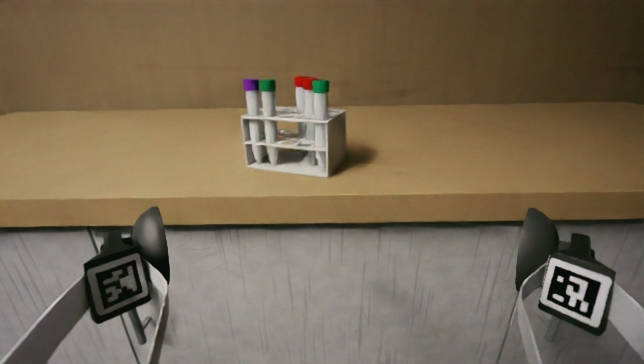

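Call:
execute_actions(
  actions=[
    {"r2":{"base":{"translate_m":0.34},"joints":{"lift_m":0.86,"wrist_pitch_rad":0.03}}},
  ],
  cameras=[],
)

Call:
execute_actions(
  actions=[
    {"r2":{"base":{"rotate_rad":-0.4},"joints":{"arm_m":0.19}}},
  ],
  cameras=["r2_head_camera","r2_wrist_camera"],
)

Scene clock: 201.40 s.
r1.base_odometry: x=-2.315 y=-1.581 heading=+2.152 (m, m, rad; r1's odometry frame)
r1.turned_by_wheels: +0.000 (rad since the last result)
r1.turned_by_imu: +0.001 (rad since the last result)
r1.base_tilt: forward=-1.2 right=+0.9 (deg)
r1.lidar_m: 1.72 2.10 4.16 4.04 2.53 0.30 0.28 0.28 0.35 4.68 0.89 0.81
r1.head_depth_mm: 722 781 856 994 1386 1276 1106 / 842 931 1033 1153 1328 1278 1114 / 1008 1135 1298 1497 1487 1288 1115 / 1269 1462 1739 1741 1498 1277 1117 / 1673 2051 2237 1813 1512 1293 1120 / 2475 2866 2327 1823 1527 1295 1123 / 2536 2782 2305 1831 1519 1299 1131
r1.base_status: not commanded
r1.joint_positions: lift_m=+0.319 arm_m=-0.001 wrist_yaw_rad=+3.001 wrist_pitch_rad=-0.419 wrist_roll_rad=-0.012 gripper_m=+0.037 head_pan_rad=-0.293 head_tilt_rad=-0.801
r1.joint_status: not commanded
r1.motor_effort: left_wheel=-11(11) right_wheel=-2(2) lift_m=+62(62) arm_m=+0(0) wrist_yaw_rad=-1(1) wrist_pitch_rad=+10(11) wrist_roll_rad=+0(0) gripper_m=+0(1) head_pan_rad=-4(5) head_tilt_rad=+0(0) (%)
r1.hand_pose: x=+0.0102 y=+0.0779 z=+0.3317 quat_wxyz=(+0.195, +0.696, +0.100, +0.684) (m; r1's base frame)
r1.wrist_depth_mm: - - - - - - - / - - - - - - - / - - - - - - - / 832 840 844 834 845 847 856 / 670 672 - 679 681 682 683 / 541 561 - 560 590 566 569 / 419 498 - - 485 485 487
r2.base_odometry: x=+3.989 y=-0.539 heading=+0.000 (m, m, rad; r2's odometry frame)
r2.turned_by_wheels: +0.000 (rad since the last result)
r2.turned_by_imu: +0.001 (rad since the last result)
r2.base_tilt: forward=-0.1 right=+1.0 (deg)
r2.lidar_m: 2.85 2.96 3.72 3.55 2.72 1.86 1.78 0.86 0.62 0.60 0.62 1.72
r2.head_depth_mm: 962 1058 1117 766 690 812 903 / 970 1063 1125 764 710 803 - / 982 1076 1139 759 717 - - / 989 1086 1151 757 723 836 1022 / 998 1094 1158 755 720 854 1020 / 1005 1106 1150 751 744 864 1031 / 1016 1118 1139 749 751 876 1051
r2.base_status: done
r2.joint_positions: lift_m=+0.861 arm_m=+0.003 wrist_yaw_rad=+0.002 wrist_pitch_rad=+0.008 wrist_roll_rad=+0.011 gripper_m=+0.179 head_pan_rad=-1.563 head_tilt_rad=-0.494
r2.joint_status: all done
r2.motor_effort: left_wheel=-3(4) right_wheel=+3(8) lift_m=+12(30) arm_m=-1(1) wrist_yaw_rad=-2(1) wrist_pitch_rad=+10(9) wrist_roll_rad=+0(0) gripper_m=+0(1) head_pan_rad=-2(2) head_tilt_rad=-2(2) (%)
r2.hand_pose: x=-0.0211 y=-0.4042 z=+0.9771 quat_wxyz=(+0.704, -0.002, -0.711, +0.003) (m; r2's base frame)
r2.wrist_depth_mm: 877 879 860 867 880 883 854 / 886 908 900 903 898 870 889 / 941 927 904 947 922 909 898 / 936 680 682 667 669 452 475 / 362 397 360 354 352 351 347 / 376 382 376 373 376 370 - / 389 391 387 385 388 387 385
pictures: none
No camera images: the call's "cameras" was empty. Leave "cameras" out to get every camera's image.

Scene clock: 204.03 s.
r1.base_odometry: x=-2.315 y=-1.581 heading=+2.152 (m, m, rad; r1's odometry frame)
r1.turned_by_wheels: +0.000 (rad since the last result)
r1.turned_by_imu: +0.000 (rad since the last result)
r1.base_tilt: forward=-1.1 right=+0.9 (deg)
r1.lidar_m: 1.71 2.11 4.14 4.05 2.53 0.30 0.28 0.28 0.35 4.70 0.89 0.81
r1.head_depth_mm: 725 776 860 990 1391 1277 1109 / 842 929 1029 1159 1330 1271 1112 / 1010 1134 1290 1503 1498 1277 1117 / 1263 1454 1736 1750 1497 1286 1125 / 1683 2057 2217 1829 1512 1291 1119 / 2482 2885 2310 1845 1504 1286 1119 / 2519 2798 2296 1852 1521 1298 1130
r1.base_status: not commanded
r1.joint_positions: lift_m=+0.319 arm_m=-0.001 wrist_yaw_rad=+3.001 wrist_pitch_rad=-0.419 wrist_roll_rad=-0.012 gripper_m=+0.037 head_pan_rad=-0.293 head_tilt_rad=-0.801
r1.joint_status: not commanded
r1.motor_effort: left_wheel=-11(11) right_wheel=-2(2) lift_m=+62(62) arm_m=+0(0) wrist_yaw_rad=-1(0) wrist_pitch_rad=+11(11) wrist_roll_rad=+0(0) gripper_m=+0(0) head_pan_rad=-5(5) head_tilt_rad=+0(0) (%)
r1.hand_pose: x=+0.0102 y=+0.0779 z=+0.3317 quat_wxyz=(+0.195, +0.696, +0.100, +0.684) (m; r1's base frame)
r1.wrist_depth_mm: - - - - - - - / - - - - - - - / - - - - - - - / 839 825 838 827 843 839 852 / 667 671 - 680 671 679 680 / 544 559 - 567 586 565 567 / 421 496 - - 487 484 485
r2.base_odometry: x=+3.989 y=-0.539 heading=-0.400 (m, m, rad; r2's odometry frame)
r2.turned_by_wheels: -0.400 (rad since the last result)
r2.turned_by_imu: -0.405 (rad since the last result)
r2.base_tilt: forward=+0.0 right=+1.0 (deg)
r2.lidar_m: 1.99 2.85 3.12 3.62 3.58 2.23 1.80 1.78 0.77 0.61 0.60 0.64
r2.head_depth_mm: 1142 1271 1185 819 - - 1235 / 1106 1221 1175 803 - 1081 1209 / 1067 1179 1172 764 - 995 1174 / 1032 1138 1159 748 778 900 1077 / 1003 1101 1153 754 734 848 1003 / 974 1066 1127 750 699 799 937 / 945 1030 1084 748 668 760 883
r2.base_status: done
r2.joint_positions: lift_m=+0.861 arm_m=+0.190 wrist_yaw_rad=+0.000 wrist_pitch_rad=+0.009 wrist_roll_rad=+0.011 gripper_m=+0.179 head_pan_rad=-1.563 head_tilt_rad=-0.494
r2.joint_status: all done
r2.motor_effort: left_wheel=+2(7) right_wheel=-4(9) lift_m=+12(12) arm_m=+3(3) wrist_yaw_rad=-1(1) wrist_pitch_rad=+10(10) wrist_roll_rad=+0(0) gripper_m=+0(0) head_pan_rad=-3(3) head_tilt_rad=-3(2) (%)
r2.hand_pose: x=-0.0214 y=-0.5910 z=+0.9773 quat_wxyz=(+0.704, -0.003, -0.711, +0.003) (m; r2's base frame)
r2.wrist_depth_mm: 601 643 736 799 914 - - / 613 678 758 824 940 - - / 632 679 757 802 964 - - / 624 676 671 315 558 636 652 / 359 396 353 309 323 353 378 / 253 227 241 240 258 293 - / 176 184 203 228 291 340 409
pictures: r2_head_camera (sideways: a quarter turn clockwise sets it upright), r2_wrist_camera
Images, in order (width x height): r2_head_camera 896x504, r2_wrist_camera 644x364.

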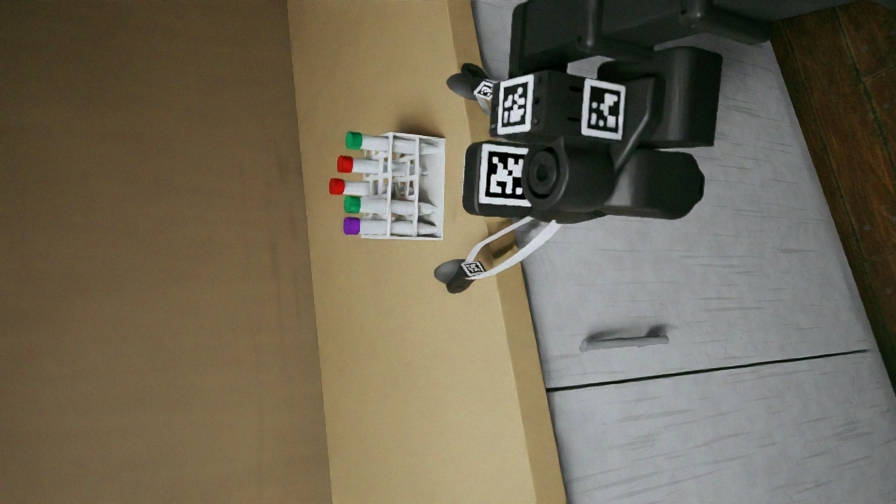

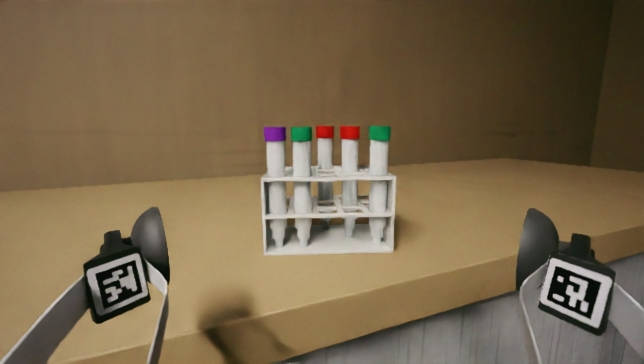

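Call:
execute_actions(
  actions=[
    {"r2":{"joints":{"arm_m":0.33,"lift_m":0.838}}},
  ],
  cameras=["r2_head_camera","r2_wrist_camera"],
)

Scene clock: 211.13 s.
r1.base_odometry: x=-2.315 y=-1.581 heading=+2.152 (m, m, rad; r1's odometry frame)
r1.turned_by_wheels: +0.000 (rad since the last result)
r1.turned_by_imu: +0.001 (rad since the last result)
r1.base_tilt: forward=-1.1 right=+1.1 (deg)
r1.lidar_m: 1.72 2.11 4.14 4.05 2.53 0.30 0.28 0.28 0.35 4.71 0.89 0.81
r1.head_depth_mm: 721 779 865 989 1390 1271 1106 / 844 924 1036 1154 1326 1277 1110 / 1011 1138 1285 1494 1505 1284 1114 / 1276 1456 1736 1764 1504 1287 1124 / 1671 2048 2222 1832 1504 1298 1120 / 2441 2858 2333 1821 1512 1284 1122 / 2563 2802 2316 1841 1523 1305 1126
r1.base_status: not commanded
r1.joint_positions: lift_m=+0.319 arm_m=-0.001 wrist_yaw_rad=+3.001 wrist_pitch_rad=-0.419 wrist_roll_rad=-0.012 gripper_m=+0.037 head_pan_rad=-0.293 head_tilt_rad=-0.801
r1.joint_status: not commanded
r1.motor_effort: left_wheel=-11(11) right_wheel=-2(2) lift_m=+62(62) arm_m=+0(0) wrist_yaw_rad=-1(1) wrist_pitch_rad=+10(10) wrist_roll_rad=+0(0) gripper_m=+0(1) head_pan_rad=-5(3) head_tilt_rad=+1(0) (%)
r1.hand_pose: x=+0.0102 y=+0.0779 z=+0.3317 quat_wxyz=(+0.195, +0.696, +0.100, +0.684) (m; r1's base frame)
r1.wrist_depth_mm: - - - - - - - / - - - - - - - / - - - - - - - / 820 825 852 841 835 843 862 / 668 664 - 682 684 675 688 / 543 560 - 565 589 566 570 / 420 494 - - 482 485 489
r2.base_odometry: x=+3.989 y=-0.539 heading=-0.400 (m, m, rad; r2's odometry frame)
r2.turned_by_wheels: +0.000 (rad since the last result)
r2.turned_by_imu: +0.000 (rad since the last result)
r2.base_tilt: forward=+0.0 right=+0.9 (deg)
r2.lidar_m: 1.99 2.85 3.12 3.60 3.59 2.23 1.81 1.78 0.77 0.61 0.60 0.64
r2.head_depth_mm: 1145 1272 1179 829 - - 1237 / 1105 1225 1174 850 903 1024 1200 / 1068 1180 1169 - 851 958 1177 / 1034 1142 1160 727 773 900 1074 / 1004 1097 1152 754 732 848 1002 / 972 1067 1125 751 699 801 939 / 944 1030 1088 749 667 761 879
r2.base_status: not commanded
r2.joint_positions: lift_m=+0.839 arm_m=+0.330 wrist_yaw_rad=+0.000 wrist_pitch_rad=+0.009 wrist_roll_rad=+0.011 gripper_m=+0.179 head_pan_rad=-1.563 head_tilt_rad=-0.494
r2.joint_status: all done
r2.motor_effort: left_wheel=+2(2) right_wheel=-4(3) lift_m=+12(12) arm_m=+3(4) wrist_yaw_rad=+1(0) wrist_pitch_rad=+10(10) wrist_roll_rad=+0(0) gripper_m=+0(0) head_pan_rad=-2(2) head_tilt_rad=-3(2) (%)
r2.hand_pose: x=-0.0214 y=-0.7310 z=+0.9554 quat_wxyz=(+0.704, -0.003, -0.711, +0.003) (m; r2's base frame)
r2.wrist_depth_mm: 521 556 623 680 762 879 - / 537 568 616 682 775 905 - / 539 582 151 202 178 939 - / 539 571 152 179 163 535 532 / 299 326 156 178 161 285 286 / 215 187 170 180 174 196 - / 144 151 150 150 149 148 141
pictures: r2_head_camera (sideways: a quarter turn clockwise sets it upright), r2_wrist_camera
Images, in order (width x height): r2_head_camera 896x504, r2_wrist_camera 644x364.

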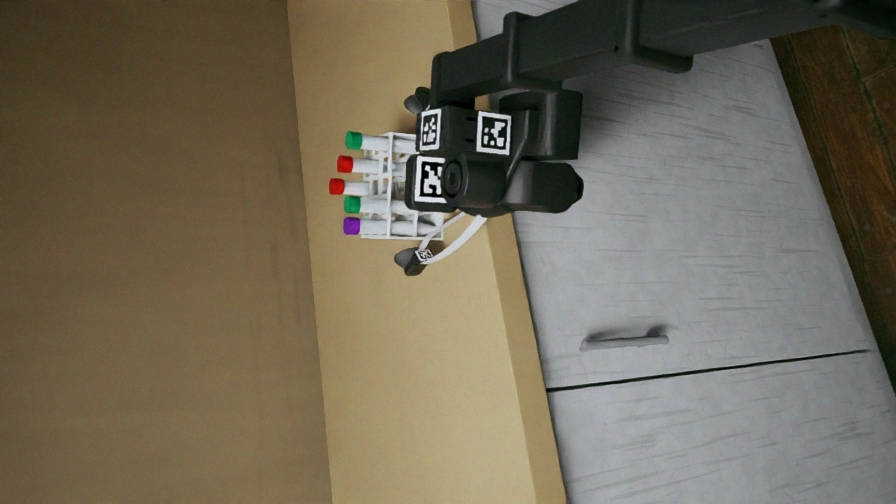

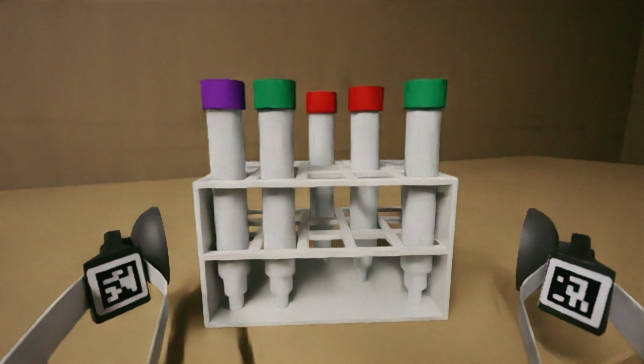

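Call:
execute_actions(
  actions=[
    {"r2":{"base":{"translate_m":0.009},"joints":{"arm_m":0.368}}},
  ],
  cameras=["r2_wrist_camera"],
)

Call:
execute_actions(
  actions=[
    {"r2":{"joints":{"gripper_m":0.06}}},
  ],
  cameras=["r2_wrist_camera"],
)

Call:
execute_actions(
  actions=[
    {"r2":{"joints":{"lift_m":0.87}}},
  ],
  cameras=["r2_head_camera","r2_wrist_camera"],
)

Scene clock: 221.63 s.
r1.base_odometry: x=-2.315 y=-1.581 heading=+2.152 (m, m, rad; r1's odometry frame)
r1.turned_by_wheels: +0.000 (rad since the last result)
r1.turned_by_imu: +0.001 (rad since the last result)
r1.base_tilt: forward=-1.1 right=+0.9 (deg)
r1.lidar_m: 1.72 2.11 4.15 4.06 2.51 0.30 0.28 0.28 0.35 4.68 0.89 0.80
r1.head_depth_mm: 722 781 864 993 1384 1271 1106 / 848 928 1037 1152 1329 1279 1117 / 1007 1134 1305 1506 1501 1278 1110 / 1268 1468 1746 1770 1502 1281 1113 / 1685 2037 2195 1809 1520 1284 1125 / 2504 2872 2311 1846 1512 1285 1119 / 2543 2769 2340 1832 1513 1300 1120
r1.base_status: not commanded
r1.joint_positions: lift_m=+0.319 arm_m=-0.001 wrist_yaw_rad=+3.001 wrist_pitch_rad=-0.419 wrist_roll_rad=-0.012 gripper_m=+0.037 head_pan_rad=-0.293 head_tilt_rad=-0.801
r1.joint_status: not commanded
r1.motor_effort: left_wheel=-11(11) right_wheel=-2(2) lift_m=+62(62) arm_m=+0(0) wrist_yaw_rad=-1(0) wrist_pitch_rad=+11(10) wrist_roll_rad=+0(1) gripper_m=-1(0) head_pan_rad=-5(4) head_tilt_rad=+0(0) (%)
r1.hand_pose: x=+0.0102 y=+0.0779 z=+0.3317 quat_wxyz=(+0.195, +0.696, +0.100, +0.684) (m; r1's base frame)
r1.wrist_depth_mm: - - - - - - - / - - - - - - - / - - - - - - - / 834 837 839 842 856 851 860 / 671 670 - 675 677 673 675 / 543 559 - 565 584 564 573 / 418 493 - - 486 485 487
r2.base_odometry: x=+3.997 y=-0.543 heading=-0.400 (m, m, rad; r2's odometry frame)
r2.turned_by_wheels: +0.000 (rad since the last result)
r2.turned_by_imu: +0.000 (rad since the last result)
r2.base_tilt: forward=+0.0 right=+1.1 (deg)
r2.lidar_m: 1.98 2.85 3.09 3.63 3.59 2.24 1.81 1.79 0.77 0.60 0.59 0.64
r2.head_depth_mm: 1141 1263 1186 831 - - 1235 / 1101 1222 1174 - 876 1015 1201 / 1068 1175 1164 - 826 951 1171 / 1032 1134 1162 724 767 896 1070 / 1001 1097 1150 752 723 842 997 / 970 1060 1120 751 696 796 933 / 944 1023 1083 747 663 754 875
r2.base_status: done
r2.joint_positions: lift_m=+0.839 arm_m=+0.368 wrist_yaw_rad=+0.000 wrist_pitch_rad=+0.009 wrist_roll_rad=+0.011 gripper_m=+0.179 head_pan_rad=-1.563 head_tilt_rad=-0.494
r2.joint_status: all done
r2.motor_effort: left_wheel=+2(7) right_wheel=-4(6) lift_m=+12(12) arm_m=+4(4) wrist_yaw_rad=+0(1) wrist_pitch_rad=+10(10) wrist_roll_rad=+0(0) gripper_m=+1(0) head_pan_rad=-3(3) head_tilt_rad=-2(3) (%)
r2.hand_pose: x=-0.0214 y=-0.7690 z=+0.9554 quat_wxyz=(+0.704, -0.003, -0.711, +0.003) (m; r2's base frame)
r2.wrist_depth_mm: 493 526 582 645 696 828 929 / 505 543 107 634 693 798 - / 506 550 111 165 728 878 - / 507 542 113 132 140 119 526 / 299 324 117 171 152 120 287 / 213 176 121 129 128 123 - / 144 150 129 139 145 135 142
pictures: r2_wrist_camera
Images, in order (width x height): r2_wrist_camera 644x364.

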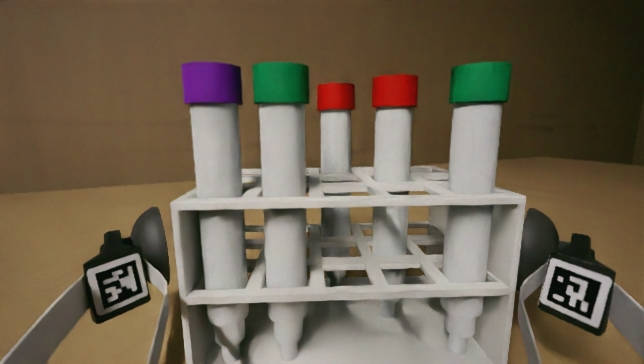

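Scene clock: 223.30 s.
r1.base_odometry: x=-2.315 y=-1.581 heading=+2.152 (m, m, rad; r1's odometry frame)
r1.turned_by_wheels: +0.000 (rad since the last result)
r1.turned_by_imu: +0.000 (rad since the last result)
r1.base_tilt: forward=-1.2 right=+1.0 (deg)
r1.lidar_m: 1.71 2.12 4.12 4.05 2.53 0.30 0.28 0.28 0.35 4.69 0.89 0.81
r1.head_depth_mm: 723 779 862 991 1397 1267 1100 / 843 929 1032 1157 1329 1284 1104 / 1006 1137 1299 1507 1492 1281 1116 / 1258 1461 1738 1793 1508 1277 1110 / 1678 2051 2248 1829 1529 1284 1124 / 2484 2796 2320 1827 1515 1296 1123 / 2528 2771 2323 1849 1523 1295 1127
r1.base_status: not commanded
r1.joint_positions: lift_m=+0.319 arm_m=-0.001 wrist_yaw_rad=+3.001 wrist_pitch_rad=-0.419 wrist_roll_rad=-0.012 gripper_m=+0.037 head_pan_rad=-0.293 head_tilt_rad=-0.801
r1.joint_status: not commanded
r1.motor_effort: left_wheel=-11(11) right_wheel=-2(3) lift_m=+61(62) arm_m=+0(0) wrist_yaw_rad=-2(2) wrist_pitch_rad=+10(11) wrist_roll_rad=+0(1) gripper_m=-1(1) head_pan_rad=-3(5) head_tilt_rad=+1(0) (%)
r1.hand_pose: x=+0.0102 y=+0.0779 z=+0.3317 quat_wxyz=(+0.195, +0.696, +0.100, +0.684) (m; r1's base frame)
r1.wrist_depth_mm: - - - - - - - / - - - - - - - / - - - - - - - / 828 832 846 838 839 845 863 / 667 675 - 676 680 684 680 / 540 566 - 567 584 564 567 / 419 493 - - 482 488 484
r2.base_odometry: x=+3.997 y=-0.543 heading=-0.400 (m, m, rad; r2's odometry frame)
r2.turned_by_wheels: +0.000 (rad since the last result)
r2.turned_by_imu: +0.000 (rad since the last result)
r2.base_tilt: forward=+0.0 right=+0.9 (deg)
r2.lidar_m: 1.98 2.84 3.09 3.63 3.60 2.23 1.81 1.79 0.77 0.60 0.59 0.64
r2.head_depth_mm: 1143 1265 1182 831 - - 1239 / 1101 1219 1177 - 877 1016 1202 / 1066 1177 1173 - 828 951 1173 / 1033 1134 1154 756 768 891 1069 / 1000 1095 1151 753 722 843 996 / 971 1060 1116 752 695 796 932 / 944 1024 1079 748 662 755 876
r2.base_status: not commanded
r2.joint_positions: lift_m=+0.839 arm_m=+0.368 wrist_yaw_rad=+0.000 wrist_pitch_rad=+0.009 wrist_roll_rad=+0.011 gripper_m=+0.062 head_pan_rad=-1.563 head_tilt_rad=-0.494
r2.joint_status: all done
r2.motor_effort: left_wheel=+2(3) right_wheel=-3(4) lift_m=+12(13) arm_m=+4(3) wrist_yaw_rad=+0(0) wrist_pitch_rad=+10(10) wrist_roll_rad=+0(0) gripper_m=-35(100) head_pan_rad=-2(3) head_tilt_rad=-3(2) (%)
r2.hand_pose: x=-0.0214 y=-0.7691 z=+0.9554 quat_wxyz=(+0.704, -0.003, -0.711, +0.003) (m; r2's base frame)
r2.wrist_depth_mm: 485 528 586 637 708 814 935 / 494 545 128 656 706 842 - / 507 553 127 178 151 899 - / 511 547 130 145 144 536 536 / 296 327 135 177 157 132 284 / 200 - 138 170 160 133 201 / 159 149 145 145 141 144 149
pictures: r2_wrist_camera
Images, in order (width x height): r2_wrist_camera 644x364.

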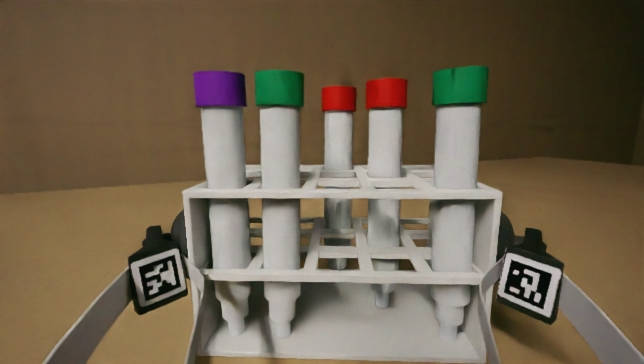

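Scene clock: 224.40 s.
r1.base_odometry: x=-2.315 y=-1.581 heading=+2.152 (m, m, rad; r1's odometry frame)
r1.turned_by_wheels: +0.000 (rad since the last result)
r1.turned_by_imu: +0.000 (rad since the last result)
r1.base_tilt: forward=-1.2 right=+1.0 (deg)
r1.lidar_m: 1.71 2.12 4.16 4.05 2.53 0.30 0.28 0.28 0.35 4.69 0.89 0.80
r1.head_depth_mm: 722 781 860 995 1383 1275 1104 / 845 929 1028 1150 1334 1276 1110 / 1012 1135 1293 1507 1507 1278 1115 / 1258 1456 1730 1760 1490 1276 1120 / 1693 2048 2197 1831 1511 1285 1123 / 2483 2884 2324 1817 1505 1294 1119 / 2543 2780 2330 1853 1522 1290 1129
r1.base_status: not commanded
r1.joint_positions: lift_m=+0.319 arm_m=-0.001 wrist_yaw_rad=+3.001 wrist_pitch_rad=-0.419 wrist_roll_rad=-0.012 gripper_m=+0.037 head_pan_rad=-0.293 head_tilt_rad=-0.801
r1.joint_status: not commanded
r1.motor_effort: left_wheel=-11(11) right_wheel=-2(2) lift_m=+62(62) arm_m=+0(0) wrist_yaw_rad=-3(2) wrist_pitch_rad=+11(11) wrist_roll_rad=+0(1) gripper_m=+0(0) head_pan_rad=-5(5) head_tilt_rad=+0(1) (%)
r1.hand_pose: x=+0.0102 y=+0.0779 z=+0.3317 quat_wxyz=(+0.195, +0.696, +0.100, +0.684) (m; r1's base frame)
r1.wrist_depth_mm: - - - - - - - / - - - - - - - / - - - - - - - / 830 840 843 834 852 849 851 / 674 675 - 682 689 681 678 / 542 560 - 564 584 569 575 / 420 496 - - 489 485 488
r2.base_odometry: x=+3.997 y=-0.543 heading=-0.400 (m, m, rad; r2's odometry frame)
r2.turned_by_wheels: +0.000 (rad since the last result)
r2.turned_by_imu: +0.000 (rad since the last result)
r2.base_tilt: forward=+0.0 right=+1.0 (deg)
r2.lidar_m: 1.98 2.84 3.09 3.63 3.58 2.24 1.81 1.79 0.77 0.60 0.59 0.64
r2.head_depth_mm: 1138 1264 1180 852 - 1093 1234 / 1105 1220 1176 - 858 1021 1205 / 1064 1176 1171 - 811 953 1176 / 1031 1140 1159 755 765 893 1071 / 1000 1096 1151 752 722 843 993 / 972 1058 1122 752 696 796 930 / 941 1031 1084 748 663 753 876
r2.base_status: not commanded
r2.joint_positions: lift_m=+0.869 arm_m=+0.368 wrist_yaw_rad=+0.000 wrist_pitch_rad=+0.002 wrist_roll_rad=+0.011 gripper_m=+0.066 head_pan_rad=-1.563 head_tilt_rad=-0.494
r2.joint_status: all done
r2.on_its_own: gripper_m is held at +0.068, not at your +0.060, by its stall guard, which is still easing
r2.motor_effort: left_wheel=+2(2) right_wheel=-4(4) lift_m=+35(36) arm_m=+3(3) wrist_yaw_rad=+1(1) wrist_pitch_rad=+13(13) wrist_roll_rad=+0(0) gripper_m=-3(35) head_pan_rad=-3(3) head_tilt_rad=-3(2) (%)
r2.hand_pose: x=-0.0214 y=-0.7689 z=+0.9845 quat_wxyz=(+0.704, +0.000, -0.711, +0.000) (m; r2's base frame)
r2.wrist_depth_mm: 488 526 580 645 708 809 942 / 504 546 570 642 714 846 - / 511 542 133 181 152 859 - / 521 565 131 145 144 653 664 / 375 402 135 178 158 132 361 / 256 - 139 170 160 134 257 / 203 193 147 146 142 181 190
pictures: r2_head_camera (sideways: a quarter turn clockwise sets it upright), r2_wrist_camera
Images, in order (width x height): r2_head_camera 896x504, r2_wrist_camera 644x364.

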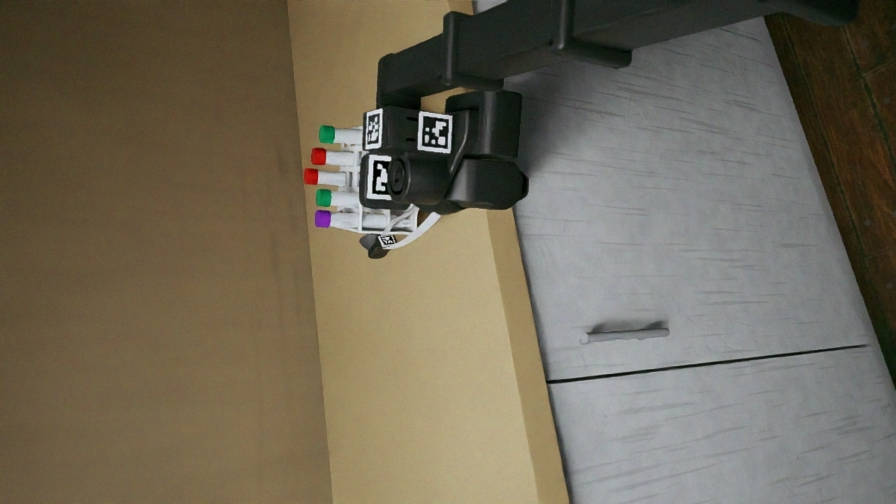

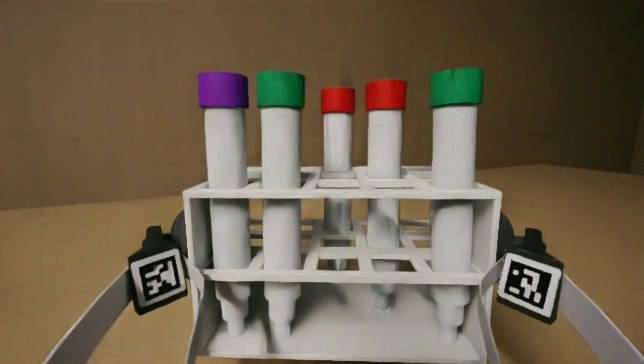

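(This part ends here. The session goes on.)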